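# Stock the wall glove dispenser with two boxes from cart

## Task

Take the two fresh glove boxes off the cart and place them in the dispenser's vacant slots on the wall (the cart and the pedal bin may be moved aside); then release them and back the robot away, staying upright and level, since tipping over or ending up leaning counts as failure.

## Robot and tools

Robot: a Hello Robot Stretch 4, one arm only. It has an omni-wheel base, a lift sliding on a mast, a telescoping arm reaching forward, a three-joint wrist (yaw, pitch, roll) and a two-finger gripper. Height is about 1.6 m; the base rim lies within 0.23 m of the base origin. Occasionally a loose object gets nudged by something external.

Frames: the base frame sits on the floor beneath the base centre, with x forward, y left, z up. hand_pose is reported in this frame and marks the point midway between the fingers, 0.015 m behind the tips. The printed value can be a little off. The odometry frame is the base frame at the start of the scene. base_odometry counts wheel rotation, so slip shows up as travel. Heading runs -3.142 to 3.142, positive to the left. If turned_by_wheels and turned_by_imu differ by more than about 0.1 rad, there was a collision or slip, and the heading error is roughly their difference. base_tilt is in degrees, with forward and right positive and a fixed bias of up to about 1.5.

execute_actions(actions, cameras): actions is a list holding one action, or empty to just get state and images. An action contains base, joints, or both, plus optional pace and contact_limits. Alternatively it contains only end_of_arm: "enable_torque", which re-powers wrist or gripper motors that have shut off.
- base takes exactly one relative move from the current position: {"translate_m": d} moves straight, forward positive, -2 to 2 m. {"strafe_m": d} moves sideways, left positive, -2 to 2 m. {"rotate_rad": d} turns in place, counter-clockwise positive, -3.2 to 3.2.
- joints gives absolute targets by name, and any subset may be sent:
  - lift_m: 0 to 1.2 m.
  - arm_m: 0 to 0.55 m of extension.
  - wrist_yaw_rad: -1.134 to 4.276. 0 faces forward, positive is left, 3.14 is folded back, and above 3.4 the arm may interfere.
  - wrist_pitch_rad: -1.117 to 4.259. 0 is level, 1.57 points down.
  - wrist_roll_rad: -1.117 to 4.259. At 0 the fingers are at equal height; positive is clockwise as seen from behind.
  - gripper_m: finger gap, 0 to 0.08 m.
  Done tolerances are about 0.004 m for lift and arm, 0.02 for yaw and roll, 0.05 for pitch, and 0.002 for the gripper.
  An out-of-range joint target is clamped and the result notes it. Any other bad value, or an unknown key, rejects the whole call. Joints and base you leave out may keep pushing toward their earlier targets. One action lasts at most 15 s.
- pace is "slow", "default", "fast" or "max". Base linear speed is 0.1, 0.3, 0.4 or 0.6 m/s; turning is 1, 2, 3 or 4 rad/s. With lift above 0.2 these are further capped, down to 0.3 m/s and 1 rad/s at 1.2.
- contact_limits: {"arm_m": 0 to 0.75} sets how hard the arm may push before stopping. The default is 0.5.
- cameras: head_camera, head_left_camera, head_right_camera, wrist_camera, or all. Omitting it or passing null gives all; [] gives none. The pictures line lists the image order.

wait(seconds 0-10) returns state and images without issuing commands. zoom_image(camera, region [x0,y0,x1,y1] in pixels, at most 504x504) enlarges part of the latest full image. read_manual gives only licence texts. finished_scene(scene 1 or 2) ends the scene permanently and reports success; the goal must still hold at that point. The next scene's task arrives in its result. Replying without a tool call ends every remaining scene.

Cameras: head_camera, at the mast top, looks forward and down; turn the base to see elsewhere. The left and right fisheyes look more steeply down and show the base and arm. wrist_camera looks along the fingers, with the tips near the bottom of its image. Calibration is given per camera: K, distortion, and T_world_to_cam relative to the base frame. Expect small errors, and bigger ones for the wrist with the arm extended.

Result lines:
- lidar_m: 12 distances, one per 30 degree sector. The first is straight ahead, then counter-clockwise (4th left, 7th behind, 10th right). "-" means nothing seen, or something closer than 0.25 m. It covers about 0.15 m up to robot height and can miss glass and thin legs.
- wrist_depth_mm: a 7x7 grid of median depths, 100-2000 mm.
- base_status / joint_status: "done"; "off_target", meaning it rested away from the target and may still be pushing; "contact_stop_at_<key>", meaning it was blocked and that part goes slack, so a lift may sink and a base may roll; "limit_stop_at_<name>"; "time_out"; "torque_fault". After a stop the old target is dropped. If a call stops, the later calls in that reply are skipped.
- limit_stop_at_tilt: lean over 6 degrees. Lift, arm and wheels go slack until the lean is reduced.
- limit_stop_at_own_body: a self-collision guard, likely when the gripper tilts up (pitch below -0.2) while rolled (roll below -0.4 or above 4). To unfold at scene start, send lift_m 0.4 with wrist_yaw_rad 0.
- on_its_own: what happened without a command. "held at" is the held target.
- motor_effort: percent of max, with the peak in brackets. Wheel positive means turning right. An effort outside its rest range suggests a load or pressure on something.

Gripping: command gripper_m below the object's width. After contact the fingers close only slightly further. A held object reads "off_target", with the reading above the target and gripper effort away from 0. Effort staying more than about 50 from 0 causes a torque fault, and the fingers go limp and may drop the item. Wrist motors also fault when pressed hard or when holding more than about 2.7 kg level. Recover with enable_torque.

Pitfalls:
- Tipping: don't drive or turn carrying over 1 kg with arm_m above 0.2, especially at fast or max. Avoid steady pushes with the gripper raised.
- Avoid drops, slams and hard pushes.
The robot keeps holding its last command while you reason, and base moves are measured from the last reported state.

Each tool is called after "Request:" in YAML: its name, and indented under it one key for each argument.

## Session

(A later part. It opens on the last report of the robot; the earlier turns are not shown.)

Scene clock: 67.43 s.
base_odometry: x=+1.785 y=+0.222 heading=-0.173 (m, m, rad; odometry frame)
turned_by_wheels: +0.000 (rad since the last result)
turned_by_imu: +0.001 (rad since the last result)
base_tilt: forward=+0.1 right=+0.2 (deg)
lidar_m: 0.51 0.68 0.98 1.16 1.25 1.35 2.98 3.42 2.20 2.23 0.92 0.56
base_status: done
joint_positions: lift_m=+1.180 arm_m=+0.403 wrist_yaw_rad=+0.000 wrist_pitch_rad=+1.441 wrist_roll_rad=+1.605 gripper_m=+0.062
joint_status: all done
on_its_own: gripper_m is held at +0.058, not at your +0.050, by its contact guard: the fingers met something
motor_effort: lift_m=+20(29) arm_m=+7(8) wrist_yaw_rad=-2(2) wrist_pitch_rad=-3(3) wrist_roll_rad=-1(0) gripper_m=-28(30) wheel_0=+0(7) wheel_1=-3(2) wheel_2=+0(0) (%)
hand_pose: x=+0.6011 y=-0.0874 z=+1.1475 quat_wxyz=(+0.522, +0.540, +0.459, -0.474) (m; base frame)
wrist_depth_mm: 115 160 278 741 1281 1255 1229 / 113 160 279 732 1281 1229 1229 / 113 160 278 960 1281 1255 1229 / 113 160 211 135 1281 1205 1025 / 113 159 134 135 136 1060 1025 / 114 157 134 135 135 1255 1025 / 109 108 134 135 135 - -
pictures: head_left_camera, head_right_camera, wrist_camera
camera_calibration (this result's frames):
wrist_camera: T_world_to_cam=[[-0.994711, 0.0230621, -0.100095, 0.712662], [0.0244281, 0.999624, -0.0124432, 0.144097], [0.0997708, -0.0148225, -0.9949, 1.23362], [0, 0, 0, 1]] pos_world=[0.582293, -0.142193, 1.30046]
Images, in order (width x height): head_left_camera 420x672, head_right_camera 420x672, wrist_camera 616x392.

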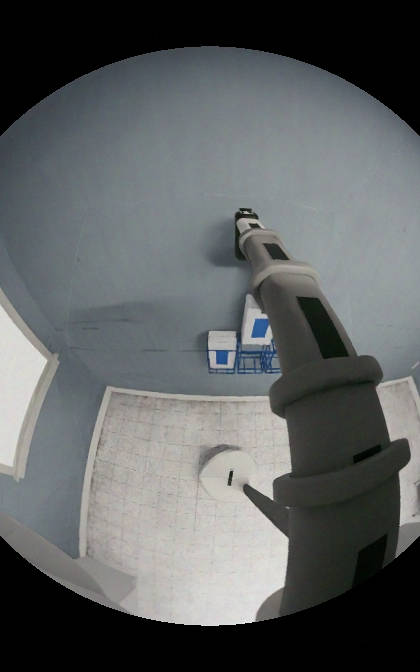

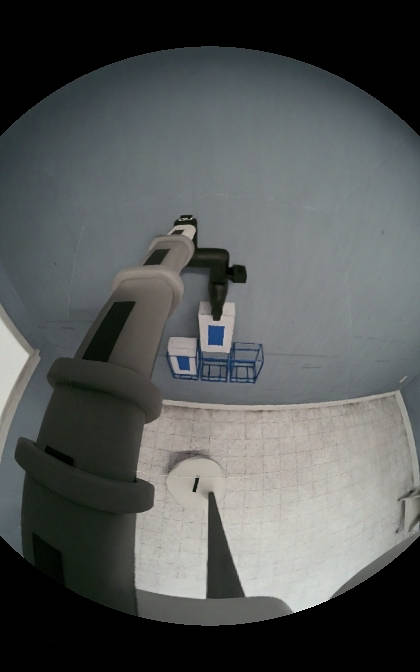

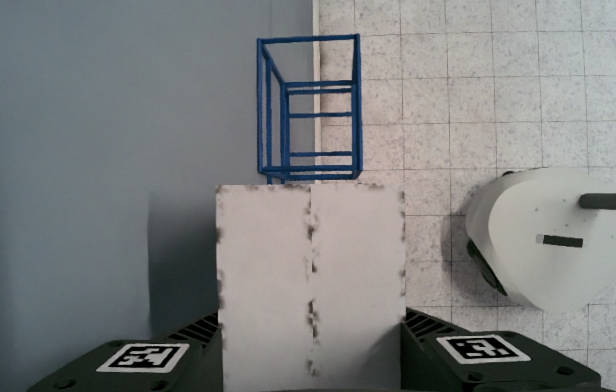

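Request:
execute_actions:
  actions:
    - {"joints": {"lift_m": 1.12, "arm_m": 0.406}, "pace": "slow"}
  cameras: ["head_right_camera", "wrist_camera"]

Request:
zoom_image:
  camera: "head_right_camera"
  region: [150, 280, 280, 400]

Scene clock: 69.53 s.
base_odometry: x=+1.785 y=+0.222 heading=-0.173 (m, m, rad; odometry frame)
turned_by_wheels: +0.000 (rad since the last result)
turned_by_imu: +0.001 (rad since the last result)
base_tilt: forward=+0.1 right=+0.3 (deg)
lidar_m: 0.53 0.68 0.95 1.12 1.25 1.34 2.99 3.43 2.20 2.25 0.91 0.57
base_status: not commanded
joint_positions: lift_m=+1.120 arm_m=+0.405 wrist_yaw_rad=+0.000 wrist_pitch_rad=+1.441 wrist_roll_rad=+1.605 gripper_m=+0.062
joint_status: all done
on_its_own: gripper_m is held at +0.058, not at your +0.050, by its contact guard: the fingers met something
motor_effort: lift_m=+20(20) arm_m=+7(6) wrist_yaw_rad=+0(1) wrist_pitch_rad=-2(3) wrist_roll_rad=-1(0) gripper_m=-27(27) wheel_0=+0(0) wheel_1=-3(3) wheel_2=+0(0) (%)
hand_pose: x=+0.6031 y=-0.0874 z=+1.0875 quat_wxyz=(+0.522, +0.540, +0.459, -0.474) (m; base frame)
wrist_depth_mm: 113 156 273 991 1205 1205 1160 / 113 156 272 539 1205 1205 1182 / 113 156 272 539 1205 1182 1160 / 113 156 206 135 1205 1160 976 / 113 155 135 135 136 1060 960 / 112 154 134 135 135 1205 960 / 106 108 134 135 135 - -
pictures: head_right_camera, wrist_camera
camera_calibration (this result's frames):
wrist_camera: T_world_to_cam=[[-0.994712, 0.0230622, -0.100077, 0.708614], [0.024428, 0.999624, -0.0124436, 0.143302], [0.0997525, -0.0148225, -0.994902, 1.17373], [0, 0, 0, 1]] pos_world=[0.584284, -0.142193, 1.24045]
Images, in order (width x height): head_right_camera 420x672, wrist_camera 616x392.

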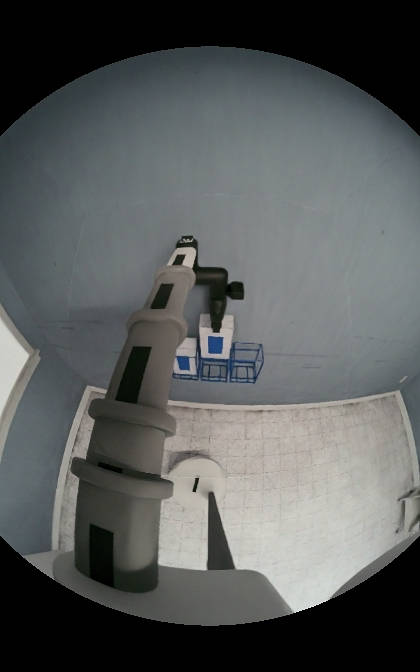

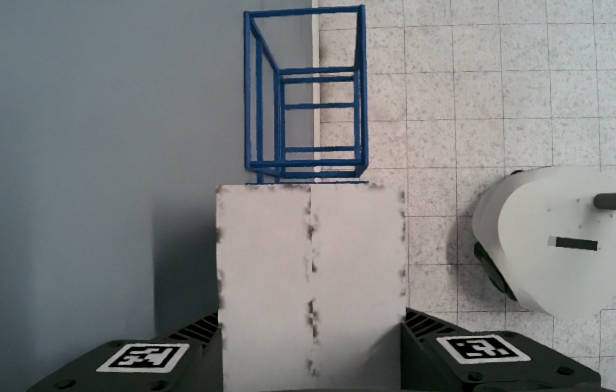

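Region (150, 280, 280, 400) of head_right_camera's 420x672 image, scaled by 3.877, with more detail than that image has; it fills the top 465 rows of this view, and the rest is white.

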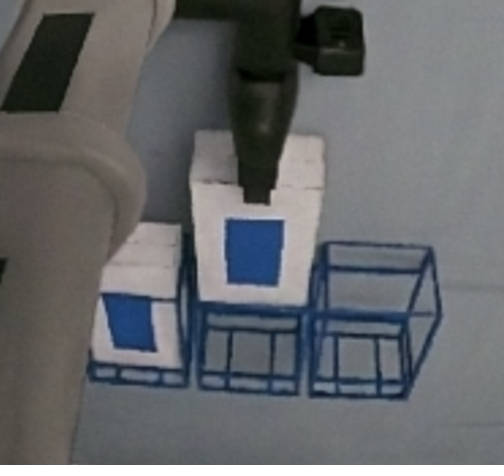

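Request:
execute_actions:
  actions:
    - {"joints": {"lift_m": 0.99, "arm_m": 0.407}, "pace": "slow"}
  cameras: ["head_right_camera", "wrist_camera"]

Request:
zoom_image:
  camera: "head_right_camera"
  region: [150, 280, 280, 400]

Scene clock: 72.70 s.
base_odometry: x=+1.785 y=+0.222 heading=-0.173 (m, m, rad; odometry frame)
turned_by_wheels: +0.000 (rad since the last result)
turned_by_imu: +0.001 (rad since the last result)
base_tilt: forward=+0.1 right=+0.3 (deg)
lidar_m: 0.54 0.67 0.96 1.15 1.23 1.35 2.97 3.46 2.22 2.28 0.91 0.58
base_status: not commanded
joint_positions: lift_m=+0.990 arm_m=+0.406 wrist_yaw_rad=+0.000 wrist_pitch_rad=+1.441 wrist_roll_rad=+1.605 gripper_m=+0.062
joint_status: all done
on_its_own: gripper_m is held at +0.058, not at your +0.050, by its contact guard: the fingers met something
motor_effort: lift_m=+19(22) arm_m=+7(9) wrist_yaw_rad=+0(2) wrist_pitch_rad=-3(3) wrist_roll_rad=-1(1) gripper_m=-29(26) wheel_0=+0(1) wheel_1=-3(3) wheel_2=+0(0) (%)
hand_pose: x=+0.6041 y=-0.0874 z=+0.9575 quat_wxyz=(+0.522, +0.540, +0.459, -0.474) (m; base frame)
wrist_depth_mm: 111 154 257 715 1098 1060 1042 / 112 154 257 960 1078 1060 1042 / 112 155 243 554 1078 1060 1060 / 112 154 204 135 200 1060 831 / 111 153 134 135 135 1060 842 / 111 152 134 135 135 1060 854 / 109 108 134 135 135 - -
pictures: head_right_camera, wrist_camera
camera_calibration (this result's frames):
wrist_camera: T_world_to_cam=[[-0.994713, 0.0230625, -0.10007, 0.696603], [0.0244282, 0.999624, -0.0124438, 0.14166], [0.099745, -0.0148225, -0.994903, 1.04431], [0, 0, 0, 1]] pos_world=[0.585295, -0.142193, 1.11046]
Images, in order (width x height): head_right_camera 420x672, wrist_camera 616x392.

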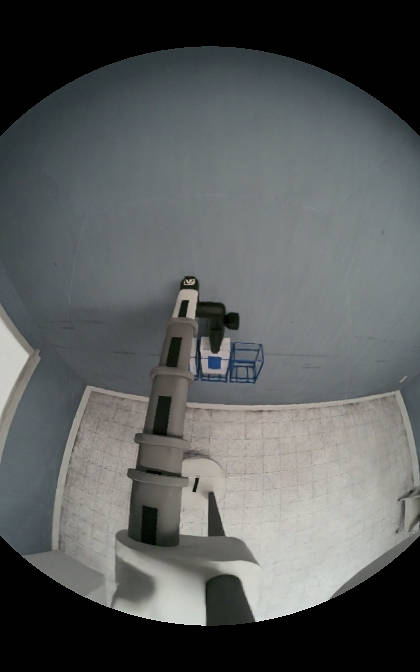

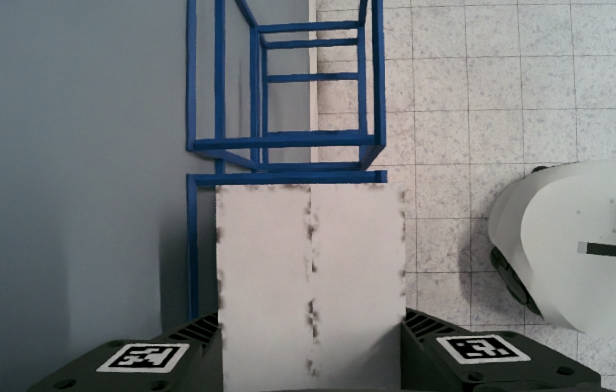

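Region (150, 280, 280, 400) of head_right_camera's 420x672 image, scaled by 3.877, with more detail than that image has; it fills the top 465 rows of this view, and the rest is white.

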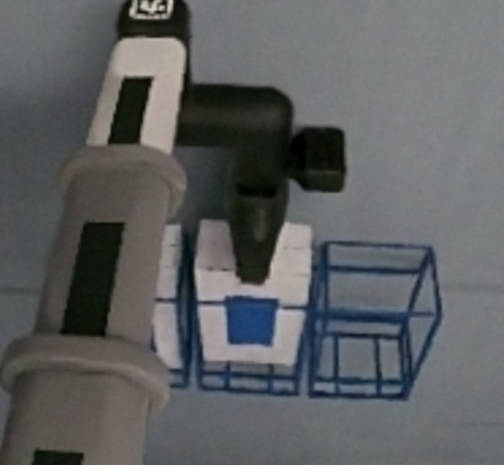

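Request:
execute_actions:
  actions:
    - {"joints": {"lift_m": 0.965, "arm_m": 0.4085}, "pace": "slow"}
  cameras: ["wrist_camera"]

Scene clock: 74.27 s.
base_odometry: x=+1.785 y=+0.222 heading=-0.173 (m, m, rad; odometry frame)
turned_by_wheels: +0.000 (rad since the last result)
turned_by_imu: +0.001 (rad since the last result)
base_tilt: forward=+0.0 right=+0.3 (deg)
lidar_m: 0.54 0.69 0.98 1.13 1.22 1.34 2.94 3.46 2.18 2.25 0.91 0.59
base_status: not commanded
joint_positions: lift_m=+0.965 arm_m=+0.407 wrist_yaw_rad=+0.000 wrist_pitch_rad=+1.441 wrist_roll_rad=+1.605 gripper_m=+0.062
joint_status: all done
on_its_own: gripper_m is held at +0.058, not at your +0.050, by its contact guard: the fingers met something
motor_effort: lift_m=+19(21) arm_m=+7(8) wrist_yaw_rad=-1(2) wrist_pitch_rad=-4(3) wrist_roll_rad=-1(0) gripper_m=-27(28) wheel_0=+0(0) wheel_1=-3(3) wheel_2=+0(0) (%)
hand_pose: x=+0.6056 y=-0.0874 z=+0.9325 quat_wxyz=(+0.522, +0.540, +0.459, -0.474) (m; base frame)
wrist_depth_mm: 112 151 264 699 1042 1060 1025 / 110 151 264 699 1060 1042 1025 / 110 152 232 445 1060 1042 1025 / 110 152 182 135 174 1042 809 / 110 151 134 135 136 1025 820 / 111 149 134 135 135 1025 820 / 108 108 134 135 135 - -
pictures: wrist_camera
camera_calibration (this result's frames):
wrist_camera: T_world_to_cam=[[-0.994715, 0.023062, -0.100049, 0.69556], [0.0244275, 0.999624, -0.0124443, 0.141314], [0.0997244, -0.0148225, -0.994905, 1.01931], [0, 0, 0, 1]] pos_world=[0.586782, -0.142193, 1.08547]
Images, in order (width x height): wrist_camera 616x392.

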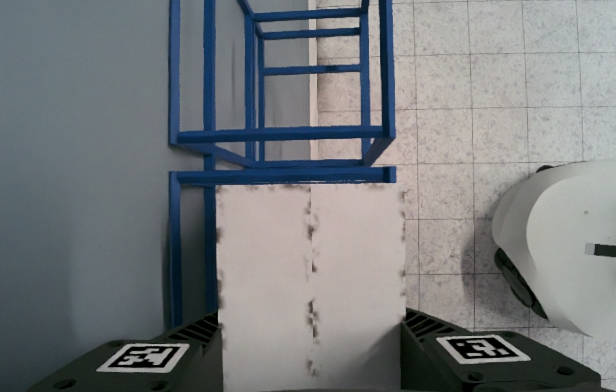

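Request:
execute_actions:
  actions:
    - {"joints": {"gripper_m": 0.072}}
  cameras: ["wrist_camera"]

Scene clock: 75.60 s.
base_odometry: x=+1.785 y=+0.222 heading=-0.173 (m, m, rad; odometry frame)
turned_by_wheels: +0.000 (rad since the last result)
turned_by_imu: +0.001 (rad since the last result)
base_tilt: forward=+0.1 right=+0.3 (deg)
lidar_m: 0.53 0.68 0.95 1.15 1.24 1.32 2.98 3.49 2.21 2.25 0.89 0.57
base_status: not commanded
joint_positions: lift_m=+0.965 arm_m=+0.407 wrist_yaw_rad=+0.000 wrist_pitch_rad=+1.440 wrist_roll_rad=+1.605 gripper_m=+0.072
joint_status: all done
motor_effort: lift_m=+19(19) arm_m=+7(8) wrist_yaw_rad=-2(0) wrist_pitch_rad=+0(4) wrist_roll_rad=-1(0) gripper_m=+3(26) wheel_0=+0(1) wheel_1=-3(3) wheel_2=+0(0) (%)
hand_pose: x=+0.6059 y=-0.0874 z=+0.9326 quat_wxyz=(+0.523, +0.541, +0.458, -0.474) (m; base frame)
wrist_depth_mm: 111 150 260 683 1060 1060 1025 / 112 150 260 661 1060 1042 1025 / 112 150 234 342 1042 1042 1025 / 112 150 185 142 176 1042 820 / 111 149 142 142 175 1042 820 / 110 148 142 142 142 1042 820 / - 108 142 142 142 104 -
pictures: wrist_camera
camera_calibration (this result's frames):
wrist_camera: T_world_to_cam=[[-0.994596, 0.0230053, -0.101242, 0.696916], [0.0243854, 0.999626, -0.0124146, 0.141303], [0.100919, -0.0148163, -0.994784, 1.01848], [0, 0, 0, 1]] pos_world=[0.586921, -0.142192, 1.08548]
Images, in order (width x height): wrist_camera 616x392.

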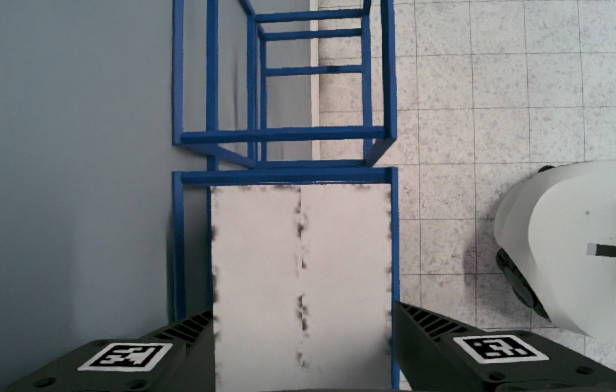

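Request:
execute_actions:
  actions:
    - {"joints": {"lift_m": 1.03}}
  cameras: ["wrist_camera"]

Scene clock: 81.07 s.
base_odometry: x=+1.785 y=+0.222 heading=-0.173 (m, m, rad; odometry frame)
turned_by_wheels: +0.000 (rad since the last result)
turned_by_imu: +0.002 (rad since the last result)
base_tilt: forward=+0.1 right=+0.3 (deg)
lidar_m: 0.53 0.68 0.98 1.15 1.23 1.35 2.94 3.45 2.21 2.29 0.90 0.56
base_status: not commanded
joint_positions: lift_m=+1.030 arm_m=+0.407 wrist_yaw_rad=+0.000 wrist_pitch_rad=+1.440 wrist_roll_rad=+1.605 gripper_m=+0.072
joint_status: all done
motor_effort: lift_m=+26(25) arm_m=+7(7) wrist_yaw_rad=+0(1) wrist_pitch_rad=-1(0) wrist_roll_rad=+0(0) gripper_m=+4(3) wheel_0=+0(0) wheel_1=-3(3) wheel_2=+0(0) (%)
hand_pose: x=+0.6059 y=-0.0874 z=+0.9970 quat_wxyz=(+0.523, +0.541, +0.458, -0.474) (m; base frame)
wrist_depth_mm: 111 150 249 917 1118 1098 1078 / 112 150 249 917 1138 1098 1078 / 112 151 248 525 1118 1118 1078 / 112 150 214 244 1118 1118 891 / 111 150 211 208 1118 1098 878 / 110 148 211 208 379 1098 891 / - 108 151 208 239 103 -
pictures: wrist_camera
camera_calibration (this result's frames):
wrist_camera: T_world_to_cam=[[-0.994614, 0.0230057, -0.10106, 0.703232], [0.0243835, 0.999626, -0.0124192, 0.142109], [0.100737, -0.0148165, -0.994803, 1.08271], [0, 0, 0, 1]] pos_world=[0.586911, -0.142192, 1.14991]
Images, in order (width x height): wrist_camera 616x392.

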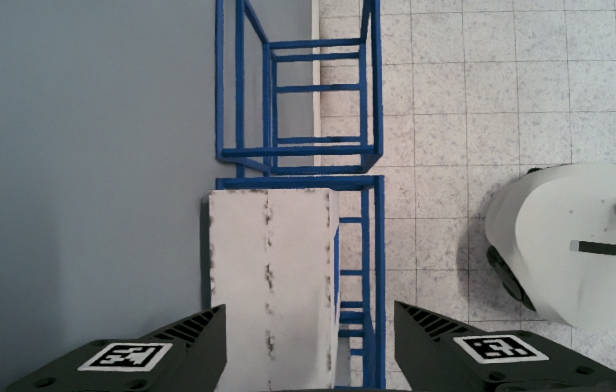

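Request:
execute_actions:
  actions:
    - {"base": {"rotate_rad": -0.41}, "joints": {"arm_m": 0.05, "wrist_pitch_rad": 1.57, "gripper_m": 0.08, "lift_m": 1.045}, "pace": "fast"}
  cameras: []

Request:
execute_actions:
  actions:
    - {"base": {"strafe_m": -1.843}, "joints": {"wrist_roll_rad": 1.636}, "pace": "fast"}
  cameras: []

Request:
execute_actions:
  actions:
    - {"base": {"rotate_rad": -1.175}, "pace": "fast"}
  cameras: ["head_camera", "head_left_camera", "wrist_camera"]

Scene clock: 83.57 s.
base_odometry: x=+1.785 y=+0.222 heading=-0.583 (m, m, rad; odometry frame)
turned_by_wheels: -0.410 (rad since the last result)
turned_by_imu: -0.406 (rad since the last result)
base_tilt: forward=+0.1 right=+0.3 (deg)
lidar_m: 0.55 0.53 0.72 1.14 1.15 1.31 1.35 3.62 3.15 2.22 1.68 0.83
base_status: done
joint_positions: lift_m=+1.045 arm_m=+0.051 wrist_yaw_rad=+0.000 wrist_pitch_rad=+1.570 wrist_roll_rad=+1.605 gripper_m=+0.080
joint_status: all done
motor_effort: lift_m=+26(30) arm_m=-7(8) wrist_yaw_rad=-1(1) wrist_pitch_rad=+0(8) wrist_roll_rad=-2(1) gripper_m=+4(5) wheel_0=+2(6) wheel_1=+2(7) wheel_2=+1(5) (%)
hand_pose: x=+0.2223 y=-0.0874 z=+1.0102 quat_wxyz=(+0.491, +0.509, +0.491, -0.508) (m; base frame)
wrist_depth_mm: 1138 1160 1138 1160 1182 1205 1182 / 1078 1138 1160 1160 1182 1182 1182 / 976 1160 1160 1182 1160 1182 1182 / 891 1138 1138 1182 946 1182 1205 / 798 1138 1138 976 960 1182 1182 / 723 976 1160 1160 946 1182 1182 / 640 108 1138 1160 1160 105 -
pictures: none
No camera images: the call's "cameras" was empty. Leave "cameras" out to get every camera's image.

Scene clock: 90.20 s.
base_odometry: x=+0.771 y=-1.317 heading=-0.583 (m, m, rad; odometry frame)
turned_by_wheels: +0.000 (rad since the last result)
turned_by_imu: -0.003 (rad since the last result)
base_tilt: forward=+0.1 right=+0.3 (deg)
lidar_m: 1.33 1.32 1.47 2.08 2.35 2.52 2.96 2.08 0.49 0.38 0.35 0.87
base_status: done
joint_positions: lift_m=+1.045 arm_m=+0.051 wrist_yaw_rad=+0.000 wrist_pitch_rad=+1.570 wrist_roll_rad=+1.636 gripper_m=+0.080
joint_status: all done
motor_effort: lift_m=+26(26) arm_m=-7(7) wrist_yaw_rad=+1(1) wrist_pitch_rad=-1(1) wrist_roll_rad=+0(2) gripper_m=+3(2) wheel_0=-2(9) wheel_1=+0(8) wheel_2=+0(1) (%)
hand_pose: x=+0.2223 y=-0.0874 z=+1.0102 quat_wxyz=(+0.484, +0.516, +0.483, -0.516) (m; base frame)
wrist_depth_mm: 878 1042 1182 768 778 1182 1182 / 1042 1160 1160 1042 1182 1182 1205 / 1118 1138 1160 1160 1182 1160 1182 / 1138 1138 1160 1160 960 1182 1182 / 1118 1138 1138 976 960 1182 1182 / 1138 1138 1160 1160 946 1182 1182 / 1138 108 1160 1138 1160 105 -
pictures: none
No camera images: the call's "cameras" was empty. Leave "cameras" out to get every camera's image.

Scene clock: 92.27 s.
base_odometry: x=+0.771 y=-1.317 heading=-1.758 (m, m, rad; odometry frame)
turned_by_wheels: -1.175 (rad since the last result)
turned_by_imu: -1.167 (rad since the last result)
base_tilt: forward=+0.1 right=+0.3 (deg)
lidar_m: 0.37 0.83 1.17 1.31 1.36 1.87 2.40 2.46 3.04 2.96 0.56 0.39
base_status: done
joint_positions: lift_m=+1.045 arm_m=+0.051 wrist_yaw_rad=+0.000 wrist_pitch_rad=+1.570 wrist_roll_rad=+1.636 gripper_m=+0.080
joint_status: not commanded
motor_effort: lift_m=+26(26) arm_m=-7(7) wrist_yaw_rad=+0(1) wrist_pitch_rad=+1(0) wrist_roll_rad=+0(0) gripper_m=+4(3) wheel_0=+2(5) wheel_1=+2(5) wheel_2=-1(6) (%)
hand_pose: x=+0.2224 y=-0.0874 z=+1.0102 quat_wxyz=(+0.484, +0.516, +0.483, -0.516) (m; base frame)
wrist_depth_mm: 488 492 1160 1160 1160 1182 1205 / 492 492 1138 1182 1160 1182 1182 / 488 492 1042 1160 1182 1182 1182 / 488 488 1025 1138 960 1182 1182 / 480 492 960 976 946 1182 1182 / 484 488 1160 1160 960 1182 1160 / 433 108 1160 1160 1182 105 -
pictures: head_camera, head_left_camera, wrist_camera
camera_calibration (this result's frames):
wrist_camera: T_world_to_cam=[[-0.998122, 0.0541861, 0.0285561, 0.195708], [0.0537605, 0.998434, -0.0154668, 0.148071], [-0.0293494, -0.0139025, -0.999473, 1.16824], [0, 0, 0, 1]] pos_world=[0.221667, -0.142203, 1.16433]
Images, in order (width x height): head_camera 420x560, head_left_camera 420x672, wrist_camera 616x392.

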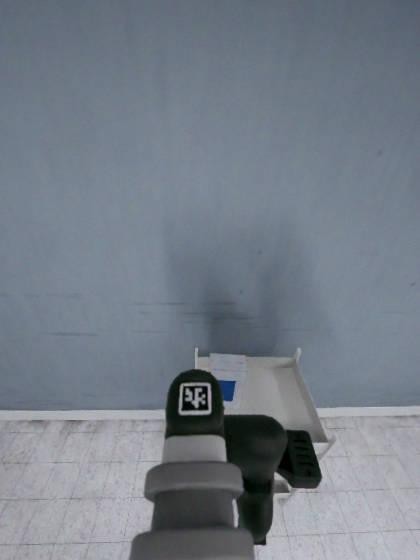

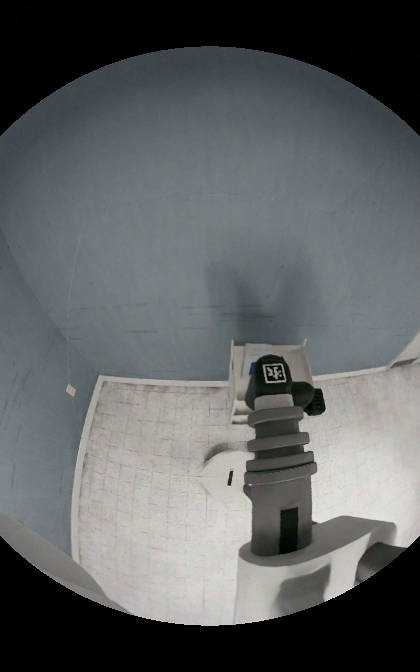

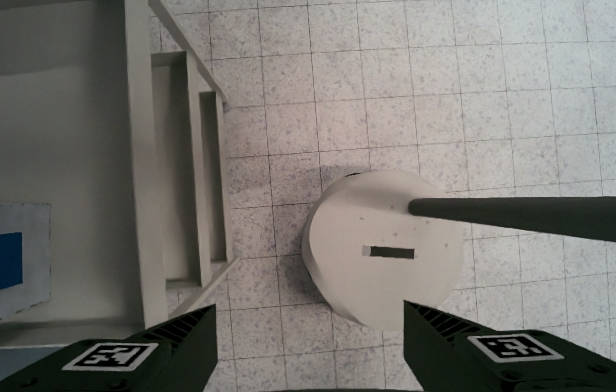

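Request:
execute_actions:
  actions:
    - {"base": {"strafe_m": -0.018}, "joints": {"arm_m": 0.405}, "pace": "fast"}
  cameras: ["wrist_camera"]

Scene clock: 94.60 s.
base_odometry: x=+0.753 y=-1.314 heading=-1.757 (m, m, rad; odometry frame)
turned_by_wheels: +0.000 (rad since the last result)
turned_by_imu: +0.001 (rad since the last result)
base_tilt: forward=+0.1 right=+0.3 (deg)
lidar_m: 0.34 0.82 1.16 1.34 1.40 1.88 2.40 2.43 3.01 2.91 0.55 0.38
base_status: done
joint_positions: lift_m=+1.045 arm_m=+0.404 wrist_yaw_rad=+0.000 wrist_pitch_rad=+1.570 wrist_roll_rad=+1.636 gripper_m=+0.080
joint_status: all done
motor_effort: lift_m=+25(25) arm_m=+7(7) wrist_yaw_rad=-1(0) wrist_pitch_rad=+3(2) wrist_roll_rad=-1(0) gripper_m=+4(3) wheel_0=+0(10) wheel_1=+2(7) wheel_2=-1(1) (%)
hand_pose: x=+0.5749 y=-0.0874 z=+1.0102 quat_wxyz=(+0.484, +0.516, +0.483, -0.516) (m; base frame)
wrist_depth_mm: 413 539 496 500 500 1182 1205 / 397 535 496 500 500 1205 1205 / 392 517 492 500 500 1182 1182 / 387 512 492 258 500 960 960 / 379 535 492 257 500 960 960 / 370 512 492 256 500 960 1182 / 338 108 349 258 1160 105 -
pictures: wrist_camera
camera_calibration (this result's frames):
wrist_camera: T_world_to_cam=[[-0.998145, 0.0538937, 0.0283105, 0.547772], [0.0534719, 0.99845, -0.0154534, 0.129275], [-0.0290994, -0.0139109, -0.99948, 1.17845], [0, 0, 0, 1]] pos_world=[0.574135, -0.142203, 1.16433]
Images, in order (width x height): wrist_camera 616x392.

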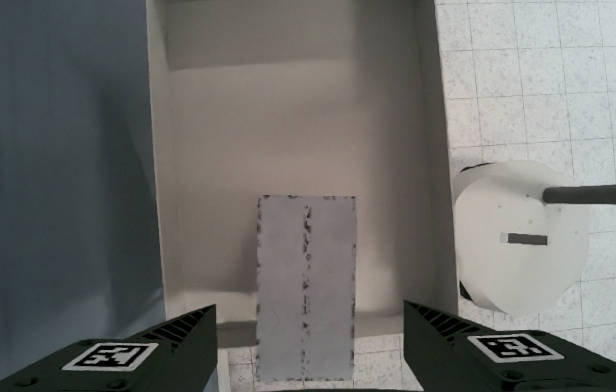

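Request:
execute_actions:
  actions:
    - {"base": {"strafe_m": 0.005}, "joints": {"arm_m": 0.406, "wrist_roll_rad": 1.667, "lift_m": 0.98}}
  cameras: ["wrist_camera"]

Scene clock: 96.83 s.
base_odometry: x=+0.758 y=-1.314 heading=-1.757 (m, m, rad; odometry frame)
turned_by_wheels: +0.000 (rad since the last result)
turned_by_imu: +0.001 (rad since the last result)
base_tilt: forward=+0.1 right=+0.3 (deg)
lidar_m: 0.36 0.85 1.15 1.35 1.39 1.88 2.40 2.39 3.02 2.92 0.55 0.39
base_status: done
joint_positions: lift_m=+0.980 arm_m=+0.405 wrist_yaw_rad=+0.000 wrist_pitch_rad=+1.570 wrist_roll_rad=+1.667 gripper_m=+0.080
joint_status: all done
motor_effort: lift_m=+17(22) arm_m=+7(7) wrist_yaw_rad=+0(2) wrist_pitch_rad=+0(1) wrist_roll_rad=+0(2) gripper_m=+4(4) wheel_0=+0(6) wheel_1=+0(9) wheel_2=+0(1) (%)
hand_pose: x=+0.5758 y=-0.0874 z=+0.9459 quat_wxyz=(+0.476, +0.524, +0.475, -0.523) (m; base frame)
wrist_depth_mm: 424 427 433 433 439 1098 1118 / 407 430 430 436 436 1118 1118 / 399 430 430 433 436 946 1118 / 389 427 430 195 436 904 891 / 377 466 427 194 436 439 904 / 368 449 424 193 433 439 891 / 334 108 193 193 366 105 -
pictures: wrist_camera
camera_calibration (this result's frames):
wrist_camera: T_world_to_cam=[[-0.99601, 0.0845958, 0.0284355, 0.551901], [0.0841826, 0.996331, -0.0154297, 0.110337], [-0.0296365, -0.0129744, -0.999477, 1.11457], [0, 0, 0, 1]] pos_world=[0.573442, -0.14216, 1.1]
Images, in order (width x height): wrist_camera 616x392.

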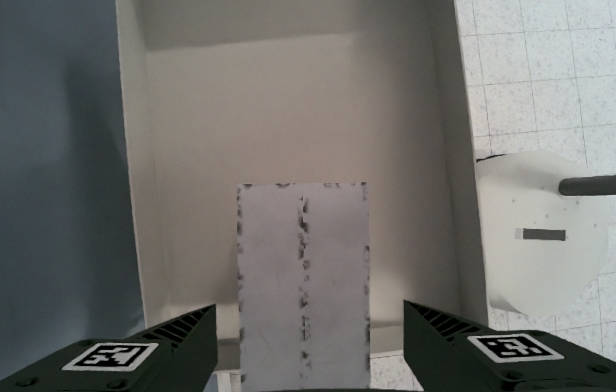

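Request:
execute_actions:
  actions:
    - {"joints": {"lift_m": 0.921, "arm_m": 0.4085}}
  cameras: []

Request:
execute_actions:
  actions:
    - {"joints": {"gripper_m": 0.05}}
  cameras: ["wrist_camera"]

Scene clock: 98.60 s.
base_odometry: x=+0.758 y=-1.314 heading=-1.757 (m, m, rad; odometry frame)
turned_by_wheels: +0.000 (rad since the last result)
turned_by_imu: +0.001 (rad since the last result)
base_tilt: forward=+0.1 right=+0.3 (deg)
lidar_m: 0.36 0.84 1.14 1.33 1.40 1.90 2.40 2.45 3.01 2.91 0.54 0.40
base_status: not commanded
joint_positions: lift_m=+0.921 arm_m=+0.407 wrist_yaw_rad=+0.000 wrist_pitch_rad=+1.570 wrist_roll_rad=+1.667 gripper_m=+0.080
joint_status: all done
motor_effort: lift_m=+17(18) arm_m=+7(8) wrist_yaw_rad=-2(0) wrist_pitch_rad=+0(0) wrist_roll_rad=+0(0) gripper_m=+4(2) wheel_0=+1(0) wheel_1=+0(0) wheel_2=+0(0) (%)
hand_pose: x=+0.5783 y=-0.0874 z=+0.8869 quat_wxyz=(+0.476, +0.524, +0.475, -0.523) (m; base frame)
wrist_depth_mm: 418 368 373 375 379 379 1060 / 402 370 370 375 377 379 1060 / 392 370 370 375 379 379 1060 / 387 368 370 135 375 379 842 / 375 368 134 135 136 379 842 / 364 370 143 135 135 355 842 / 330 108 134 135 135 105 -
pictures: none
No camera images: the call's "cameras" was empty. Leave "cameras" out to get every camera's image.

Scene clock: 99.57 s.
base_odometry: x=+0.758 y=-1.314 heading=-1.757 (m, m, rad; odometry frame)
turned_by_wheels: +0.000 (rad since the last result)
turned_by_imu: +0.000 (rad since the last result)
base_tilt: forward=+0.1 right=+0.3 (deg)
lidar_m: 0.36 0.83 1.17 1.32 1.38 1.91 2.40 2.45 3.04 2.93 0.53 0.39
base_status: not commanded
joint_positions: lift_m=+0.921 arm_m=+0.407 wrist_yaw_rad=+0.000 wrist_pitch_rad=+1.570 wrist_roll_rad=+1.667 gripper_m=+0.061
joint_status: gripper_m off_target (ended at +0.061, target +0.050)
on_its_own: gripper_m is held at +0.057, not at your +0.050, by its contact guard: the fingers met something
motor_effort: lift_m=+18(17) arm_m=+7(7) wrist_yaw_rad=-1(1) wrist_pitch_rad=-1(1) wrist_roll_rad=-1(0) gripper_m=-27(28) wheel_0=+1(1) wheel_1=+0(0) wheel_2=+0(0) (%)
hand_pose: x=+0.5783 y=-0.0874 z=+0.8869 quat_wxyz=(+0.476, +0.524, +0.475, -0.523) (m; base frame)
wrist_depth_mm: 418 368 373 375 377 379 1078 / 402 368 370 375 377 379 1060 / 394 368 370 373 377 379 1060 / 384 368 370 135 377 377 842 / 375 368 134 135 135 379 842 / 364 368 134 135 135 377 842 / 347 109 134 134 135 - -
pictures: wrist_camera
camera_calibration (this result's frames):
wrist_camera: T_world_to_cam=[[-0.995985, 0.0847812, 0.0287541, 0.555723], [0.0843631, 0.996315, -0.0154567, 0.10914], [-0.0299586, -0.0129688, -0.999467, 1.05586], [0, 0, 0, 1]] pos_world=[0.575916, -0.142159, 1.041]
Images, in order (width x height): wrist_camera 616x392.

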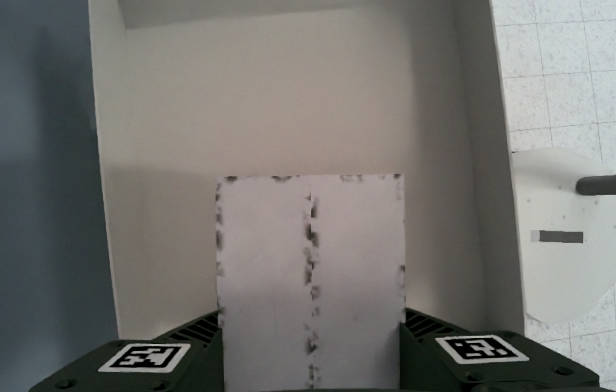

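Request:
execute_actions:
  actions:
    - {"joints": {"lift_m": 1.09}}
  cameras: []

Request:
execute_actions:
  actions:
    - {"base": {"rotate_rad": 1.134}, "joints": {"arm_m": 0.1, "wrist_roll_rad": 1.605}, "pace": "fast"}
  cameras: []

Request:
execute_actions:
  actions:
    - {"base": {"strafe_m": 1.718}, "joints": {"lift_m": 1.2}, "pace": "fast"}
  cameras: []

Request:
execute_actions:
  actions:
    - {"base": {"rotate_rad": 0.45}, "joints": {"arm_m": 0.33, "wrist_pitch_rad": 1.44}, "pace": "fast"}
  cameras: ["head_right_camera", "head_left_camera", "wrist_camera"]

Scene clock: 103.47 s.
base_odometry: x=+0.758 y=-1.314 heading=-1.757 (m, m, rad; odometry frame)
turned_by_wheels: +0.000 (rad since the last result)
turned_by_imu: +0.002 (rad since the last result)
base_tilt: forward=+0.1 right=+0.3 (deg)
lidar_m: 0.35 0.82 1.17 1.34 1.40 1.91 2.40 2.43 3.03 2.92 0.55 0.39
base_status: not commanded
joint_positions: lift_m=+1.089 arm_m=+0.407 wrist_yaw_rad=+0.000 wrist_pitch_rad=+1.570 wrist_roll_rad=+1.667 gripper_m=+0.061
joint_status: all done
on_its_own: gripper_m is held at +0.057, not at your +0.050, by its contact guard: the fingers met something
motor_effort: lift_m=+29(26) arm_m=+7(7) wrist_yaw_rad=-2(1) wrist_pitch_rad=-1(1) wrist_roll_rad=+0(0) gripper_m=-25(24) wheel_0=+0(1) wheel_1=+0(0) wheel_2=+0(0) (%)
hand_pose: x=+0.5783 y=-0.0874 z=+1.0550 quat_wxyz=(+0.476, +0.524, +0.475, -0.523) (m; base frame)
wrist_depth_mm: 418 554 535 539 549 1205 1229 / 404 580 544 539 549 1229 1229 / 397 569 535 544 544 1229 1229 / 387 559 508 135 492 1008 1008 / 377 574 135 135 136 1008 1025 / 366 549 134 135 136 1025 1255 / 347 109 134 135 135 - -
pictures: none
No camera images: the call's "cameras" was empty. Leave "cameras" out to get every camera's image.

Scene clock: 105.60 s.
base_odometry: x=+0.758 y=-1.314 heading=-0.624 (m, m, rad; odometry frame)
turned_by_wheels: +1.134 (rad since the last result)
turned_by_imu: +1.128 (rad since the last result)
base_tilt: forward=+0.1 right=+0.3 (deg)
lidar_m: 0.25 1.33 1.46 1.98 2.38 2.49 2.97 2.28 0.49 0.38 0.36 0.25
base_status: done
joint_positions: lift_m=+1.089 arm_m=+0.101 wrist_yaw_rad=+0.000 wrist_pitch_rad=+1.570 wrist_roll_rad=+1.605 gripper_m=+0.061
joint_status: all done
on_its_own: gripper_m is held at +0.057, not at your +0.050, by its contact guard: the fingers met something
motor_effort: lift_m=+28(28) arm_m=-7(9) wrist_yaw_rad=+0(1) wrist_pitch_rad=+0(3) wrist_roll_rad=-2(5) gripper_m=-26(25) wheel_0=-1(6) wheel_1=-1(3) wheel_2=-2(5) (%)
hand_pose: x=+0.2724 y=-0.0874 z=+1.0550 quat_wxyz=(+0.492, +0.509, +0.491, -0.508) (m; base frame)
wrist_depth_mm: 831 991 1182 809 668 1008 1229 / 1008 1182 1182 1078 1098 1229 1229 / 1182 1182 1182 1205 1205 1229 1229 / 1182 1205 1205 136 991 1229 1255 / 1182 1182 135 135 136 1229 1229 / 1182 1182 135 135 136 1229 1229 / 1182 109 133 135 135 - -
pictures: none
No camera images: the call's "cameras" was empty. Leave "cameras" out to get every camera's image.

Scene clock: 112.07 s.
base_odometry: x=+1.761 y=+0.080 heading=-0.624 (m, m, rad; odometry frame)
turned_by_wheels: +0.000 (rad since the last result)
turned_by_imu: +0.006 (rad since the last result)
base_tilt: forward=+0.1 right=+0.3 (deg)
lidar_m: 0.26 0.54 0.58 1.04 1.29 1.45 1.37 3.63 3.06 2.06 1.87 0.25
base_status: done
joint_positions: lift_m=+1.199 arm_m=+0.101 wrist_yaw_rad=+0.000 wrist_pitch_rad=+1.570 wrist_roll_rad=+1.605 gripper_m=+0.061
joint_status: all done
on_its_own: gripper_m is held at +0.057, not at your +0.050, by its contact guard: the fingers met something
motor_effort: lift_m=+28(33) arm_m=-7(7) wrist_yaw_rad=+0(0) wrist_pitch_rad=+0(1) wrist_roll_rad=-2(2) gripper_m=-27(25) wheel_0=+0(8) wheel_1=-2(10) wheel_2=-1(2) (%)
hand_pose: x=+0.2724 y=-0.0874 z=+1.1643 quat_wxyz=(+0.492, +0.509, +0.491, -0.508) (m; base frame)
wrist_depth_mm: 1229 1281 1308 1336 1336 1336 1366 / 1060 1281 1308 1308 1336 1336 1366 / 931 1281 1308 1308 1308 1336 1366 / 831 1255 1281 135 1008 1336 1366 / 732 1078 135 135 136 1366 1308 / 668 946 135 135 136 1336 1366 / 603 108 134 135 135 - -
pictures: none
No camera images: the call's "cameras" was empty. Leave "cameras" out to get every camera's image.

Scene clock: 113.70 s.
base_odometry: x=+1.761 y=+0.080 heading=-0.174 (m, m, rad; odometry frame)
turned_by_wheels: +0.450 (rad since the last result)
turned_by_imu: +0.447 (rad since the last result)
base_tilt: forward=+0.1 right=+0.2 (deg)
lidar_m: 0.46 0.56 0.95 1.29 1.41 1.44 3.78 3.26 2.04 2.26 0.90 0.48
base_status: done
joint_positions: lift_m=+1.199 arm_m=+0.329 wrist_yaw_rad=+0.000 wrist_pitch_rad=+1.441 wrist_roll_rad=+1.605 gripper_m=+0.061
joint_status: all done
on_its_own: gripper_m is held at +0.057, not at your +0.050, by its contact guard: the fingers met something
motor_effort: lift_m=+28(28) arm_m=+7(9) wrist_yaw_rad=+0(2) wrist_pitch_rad=-3(19) wrist_roll_rad=-2(2) gripper_m=-26(25) wheel_0=-1(5) wheel_1=-2(4) wheel_2=-2(6) (%)
hand_pose: x=+0.5272 y=-0.0874 z=+1.1661 quat_wxyz=(+0.522, +0.540, +0.459, -0.474) (m; base frame)
wrist_depth_mm: 204 281 492 1308 1308 1281 1281 / 199 282 492 1308 1308 1255 1229 / 200 282 488 1281 1308 1255 1255 / 199 281 370 135 1281 1060 1042 / 198 279 135 135 136 1060 1025 / 196 276 134 135 136 1281 1229 / 190 108 134 135 135 - -
pictures: head_left_camera, head_right_camera, wrist_camera
camera_calibration (this result's frames):
wrist_camera: T_world_to_cam=[[-0.994683, 0.0231185, -0.100352, 0.641327], [0.0244845, 0.999623, -0.012401, 0.146048], [0.100028, -0.0147922, -0.994875, 1.25933], [0, 0, 0, 1]] pos_world=[0.508374, -0.142191, 1.31904]
Images, in order (width x height): head_left_camera 420x672, head_right_camera 420x672, wrist_camera 616x392.

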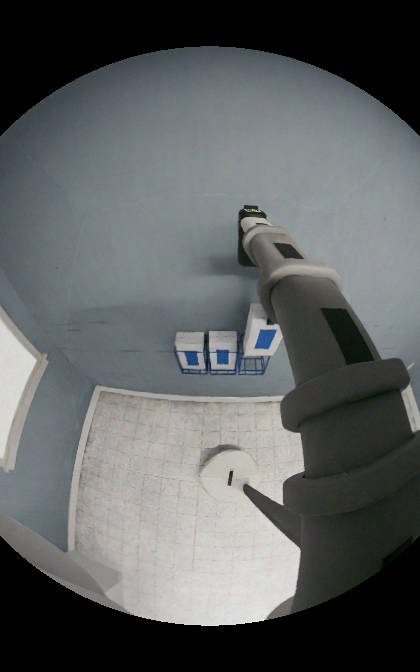

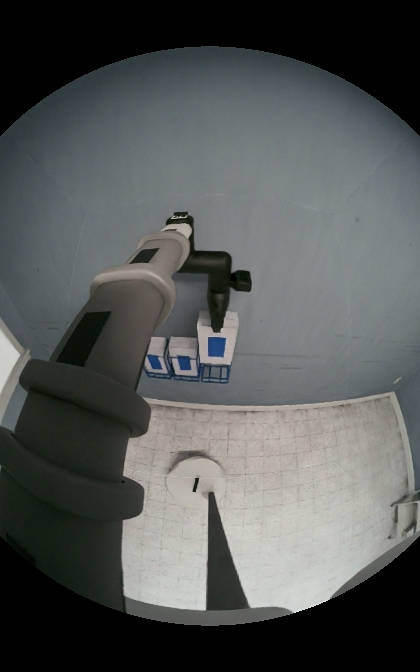

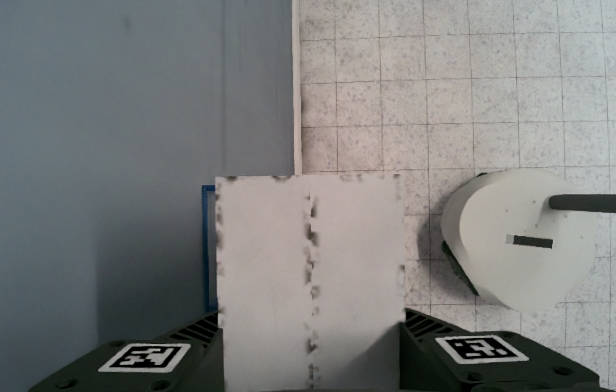

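Request:
zoom_image:
  camera: "wrist_camera"
  region: [170, 150, 290, 330]

Request:
zoom_image:
  camera: "head_right_camera"
  region: [130, 290, 260, 400]

Region (170, 150, 290, 330) of wrist_camera's 616x392 image, scaled by 2.800.

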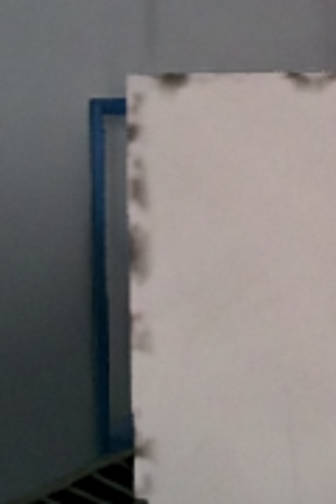

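Region (130, 290, 260, 400) of head_right_camera's 420x672 image, scaled by 3.877, with more detail than that image has; it fills the top 426 rows of this view, and the rest is white.

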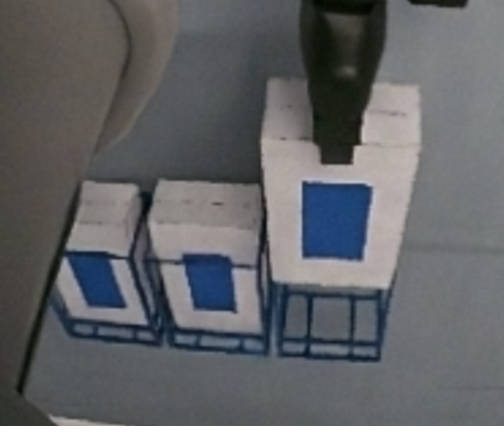

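Request:
execute_actions:
  actions:
    - {"base": {"strafe_m": 0.002}, "joints": {"arm_m": 0.396}}
  cameras: []

Request:
execute_actions:
  actions:
    - {"joints": {"lift_m": 1.18}, "pace": "slow"}
  cameras: ["head_right_camera", "wrist_camera"]

Request:
zoom_image:
  camera: "head_right_camera"
  region: [150, 280, 280, 400]

Scene clock: 116.33 s.
base_odometry: x=+1.761 y=+0.082 heading=-0.174 (m, m, rad; odometry frame)
turned_by_wheels: +0.000 (rad since the last result)
turned_by_imu: +0.001 (rad since the last result)
base_tilt: forward=+0.1 right=+0.3 (deg)
lidar_m: 0.51 0.57 0.94 1.30 1.41 1.41 3.80 3.26 2.06 2.29 0.88 0.56
base_status: done
joint_positions: lift_m=+1.199 arm_m=+0.395 wrist_yaw_rad=+0.000 wrist_pitch_rad=+1.441 wrist_roll_rad=+1.605 gripper_m=+0.061
joint_status: all done
on_its_own: gripper_m is held at +0.057, not at your +0.050, by its contact guard: the fingers met something
motor_effort: lift_m=+28(28) arm_m=+7(8) wrist_yaw_rad=-1(2) wrist_pitch_rad=-2(4) wrist_roll_rad=-1(2) gripper_m=-26(26) wheel_0=-1(4) wheel_1=-1(2) wheel_2=-1(2) (%)
hand_pose: x=+0.5932 y=-0.0874 z=+1.1661 quat_wxyz=(+0.522, +0.540, +0.458, -0.474) (m; base frame)
wrist_depth_mm: 116 161 282 1042 1308 1255 1229 / 114 162 282 1025 1281 1255 1229 / 114 162 281 991 1281 1255 1255 / 114 161 212 135 1281 1138 1042 / 114 160 134 135 136 1078 1042 / 112 158 134 135 135 1281 1060 / 109 108 134 135 135 - -
pictures: none
No camera images: the call's "cameras" was empty. Leave "cameras" out to get every camera's image.

Scene clock: 117.23 s.
base_odometry: x=+1.761 y=+0.082 heading=-0.174 (m, m, rad; odometry frame)
turned_by_wheels: +0.000 (rad since the last result)
turned_by_imu: +0.000 (rad since the last result)
base_tilt: forward=+0.1 right=+0.3 (deg)
lidar_m: 0.52 0.55 0.96 1.29 1.40 1.43 3.79 3.26 2.07 2.29 0.89 0.56
base_status: not commanded
joint_positions: lift_m=+1.180 arm_m=+0.395 wrist_yaw_rad=+0.000 wrist_pitch_rad=+1.441 wrist_roll_rad=+1.605 gripper_m=+0.061
joint_status: all done
on_its_own: gripper_m is held at +0.057, not at your +0.050, by its contact guard: the fingers met something
motor_effort: lift_m=+19(32) arm_m=+7(7) wrist_yaw_rad=-2(1) wrist_pitch_rad=-3(3) wrist_roll_rad=-1(1) gripper_m=-24(25) wheel_0=-2(1) wheel_1=-1(1) wheel_2=-1(1) (%)
hand_pose: x=+0.5932 y=-0.0874 z=+1.1475 quat_wxyz=(+0.522, +0.540, +0.459, -0.474) (m; base frame)
wrist_depth_mm: 116 161 281 1060 1308 1229 1229 / 114 161 281 1008 1255 1255 1229 / 114 161 281 991 1255 1255 1205 / 114 160 212 135 1255 1138 1025 / 113 160 135 135 136 1060 1025 / 112 158 135 135 136 1229 1025 / 109 108 134 135 135 - -
pictures: head_right_camera, wrist_camera
camera_calibration (this result's frames):
wrist_camera: T_world_to_cam=[[-0.994698, 0.0232927, -0.100164, 0.704852], [0.0246572, 0.999619, -0.0124057, 0.144111], [0.0998373, -0.0148097, -0.994894, 1.23437], [0, 0, 0, 1]] pos_world=[0.574326, -0.142193, 1.30046]
Images, in order (width x height): head_right_camera 420x672, wrist_camera 616x392.

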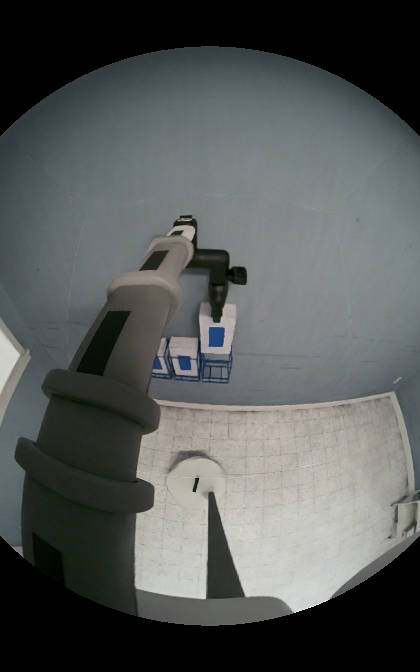

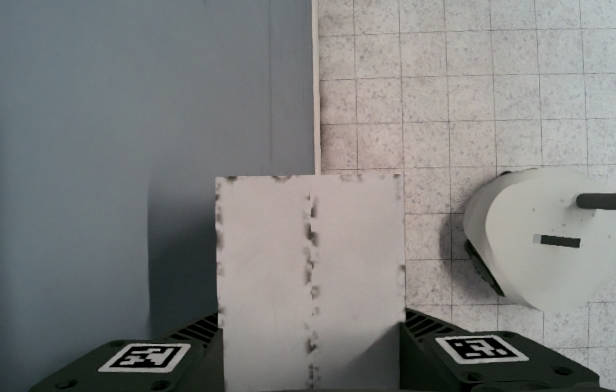

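Region (150, 280, 280, 400) of head_right_camera's 420x672 image, scaled by 3.877, with more detail than that image has; it fills the top 465 rows of this view, and the rest is white.

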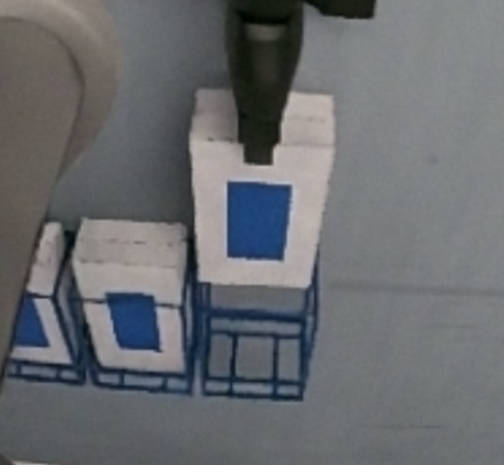

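Request:
zoom_image:
  camera: "head_right_camera"
  region: [185, 330, 245, 390]

Region (185, 330, 245, 390) of head_right_camera's 420x672 image, scaled by 8.400, with more detail than that image has.

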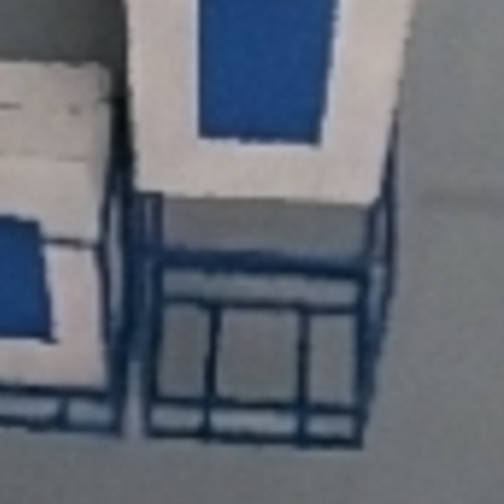

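Request:
execute_actions:
  actions:
    - {"joints": {"lift_m": 1.10, "arm_m": 0.399}, "pace": "slow"}
  cameras: ["head_right_camera", "wrist_camera"]

Request:
zoom_image:
  camera: "head_right_camera"
  region: [170, 310, 250, 390]

Scene clock: 120.17 s.
base_odometry: x=+1.761 y=+0.082 heading=-0.174 (m, m, rad; odometry frame)
turned_by_wheels: +0.000 (rad since the last result)
turned_by_imu: +0.001 (rad since the last result)
base_tilt: forward=+0.1 right=+0.3 (deg)
lidar_m: 0.52 0.56 0.96 1.30 1.41 1.42 3.77 3.27 2.07 2.34 0.89 0.56
base_status: not commanded
joint_positions: lift_m=+1.100 arm_m=+0.398 wrist_yaw_rad=+0.000 wrist_pitch_rad=+1.441 wrist_roll_rad=+1.605 gripper_m=+0.061
joint_status: all done
on_its_own: gripper_m is held at +0.057, not at your +0.050, by its contact guard: the fingers met something
motor_effort: lift_m=+20(23) arm_m=+7(8) wrist_yaw_rad=-1(1) wrist_pitch_rad=-3(4) wrist_roll_rad=-1(1) gripper_m=-26(24) wheel_0=-1(1) wheel_1=-1(1) wheel_2=-1(1) (%)
hand_pose: x=+0.5961 y=-0.0874 z=+1.0675 quat_wxyz=(+0.522, +0.540, +0.459, -0.474) (m; base frame)
wrist_depth_mm: 112 156 273 1025 1205 1182 1138 / 113 156 272 991 1182 1182 1138 / 113 156 271 960 1182 1160 1138 / 113 155 205 134 309 1182 946 / 112 154 134 134 135 1042 931 / 111 153 134 134 135 1160 960 / 105 108 134 135 135 - -
pictures: head_right_camera, wrist_camera
camera_calibration (this result's frames):
wrist_camera: T_world_to_cam=[[-0.994703, 0.0232739, -0.10012, 0.699763], [0.0246381, 0.999619, -0.0124105, 0.143061], [0.0997931, -0.0148115, -0.994898, 1.15451], [0, 0, 0, 1]] pos_world=[0.57732, -0.142193, 1.22045]
Images, in order (width x height): head_right_camera 420x672, wrist_camera 616x392.

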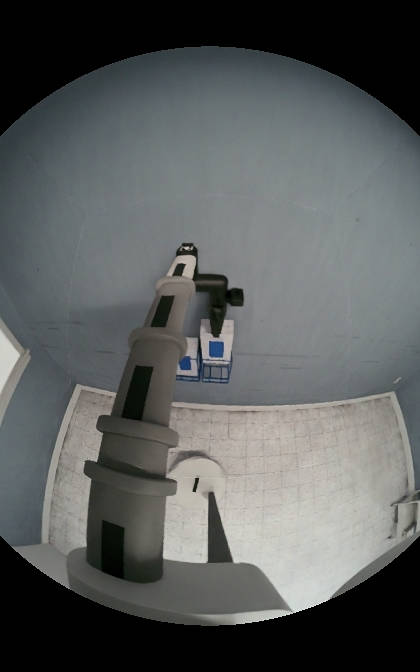

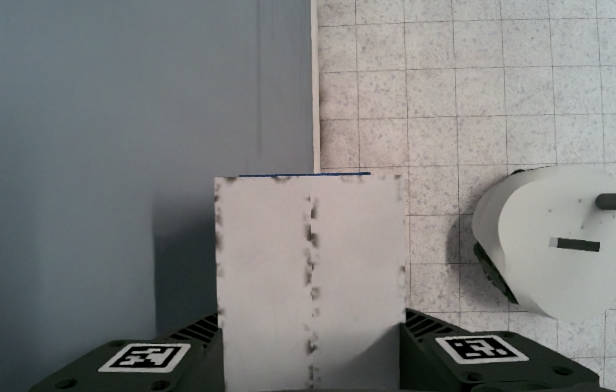

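Region (170, 310, 250, 390) of head_right_camera's 420x672 image, scaled by 6.300, with more detail than that image has.

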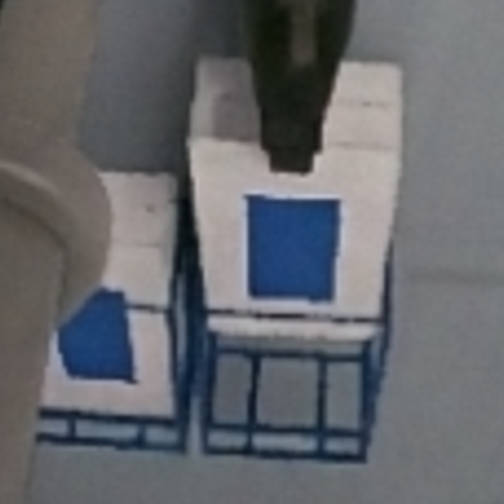

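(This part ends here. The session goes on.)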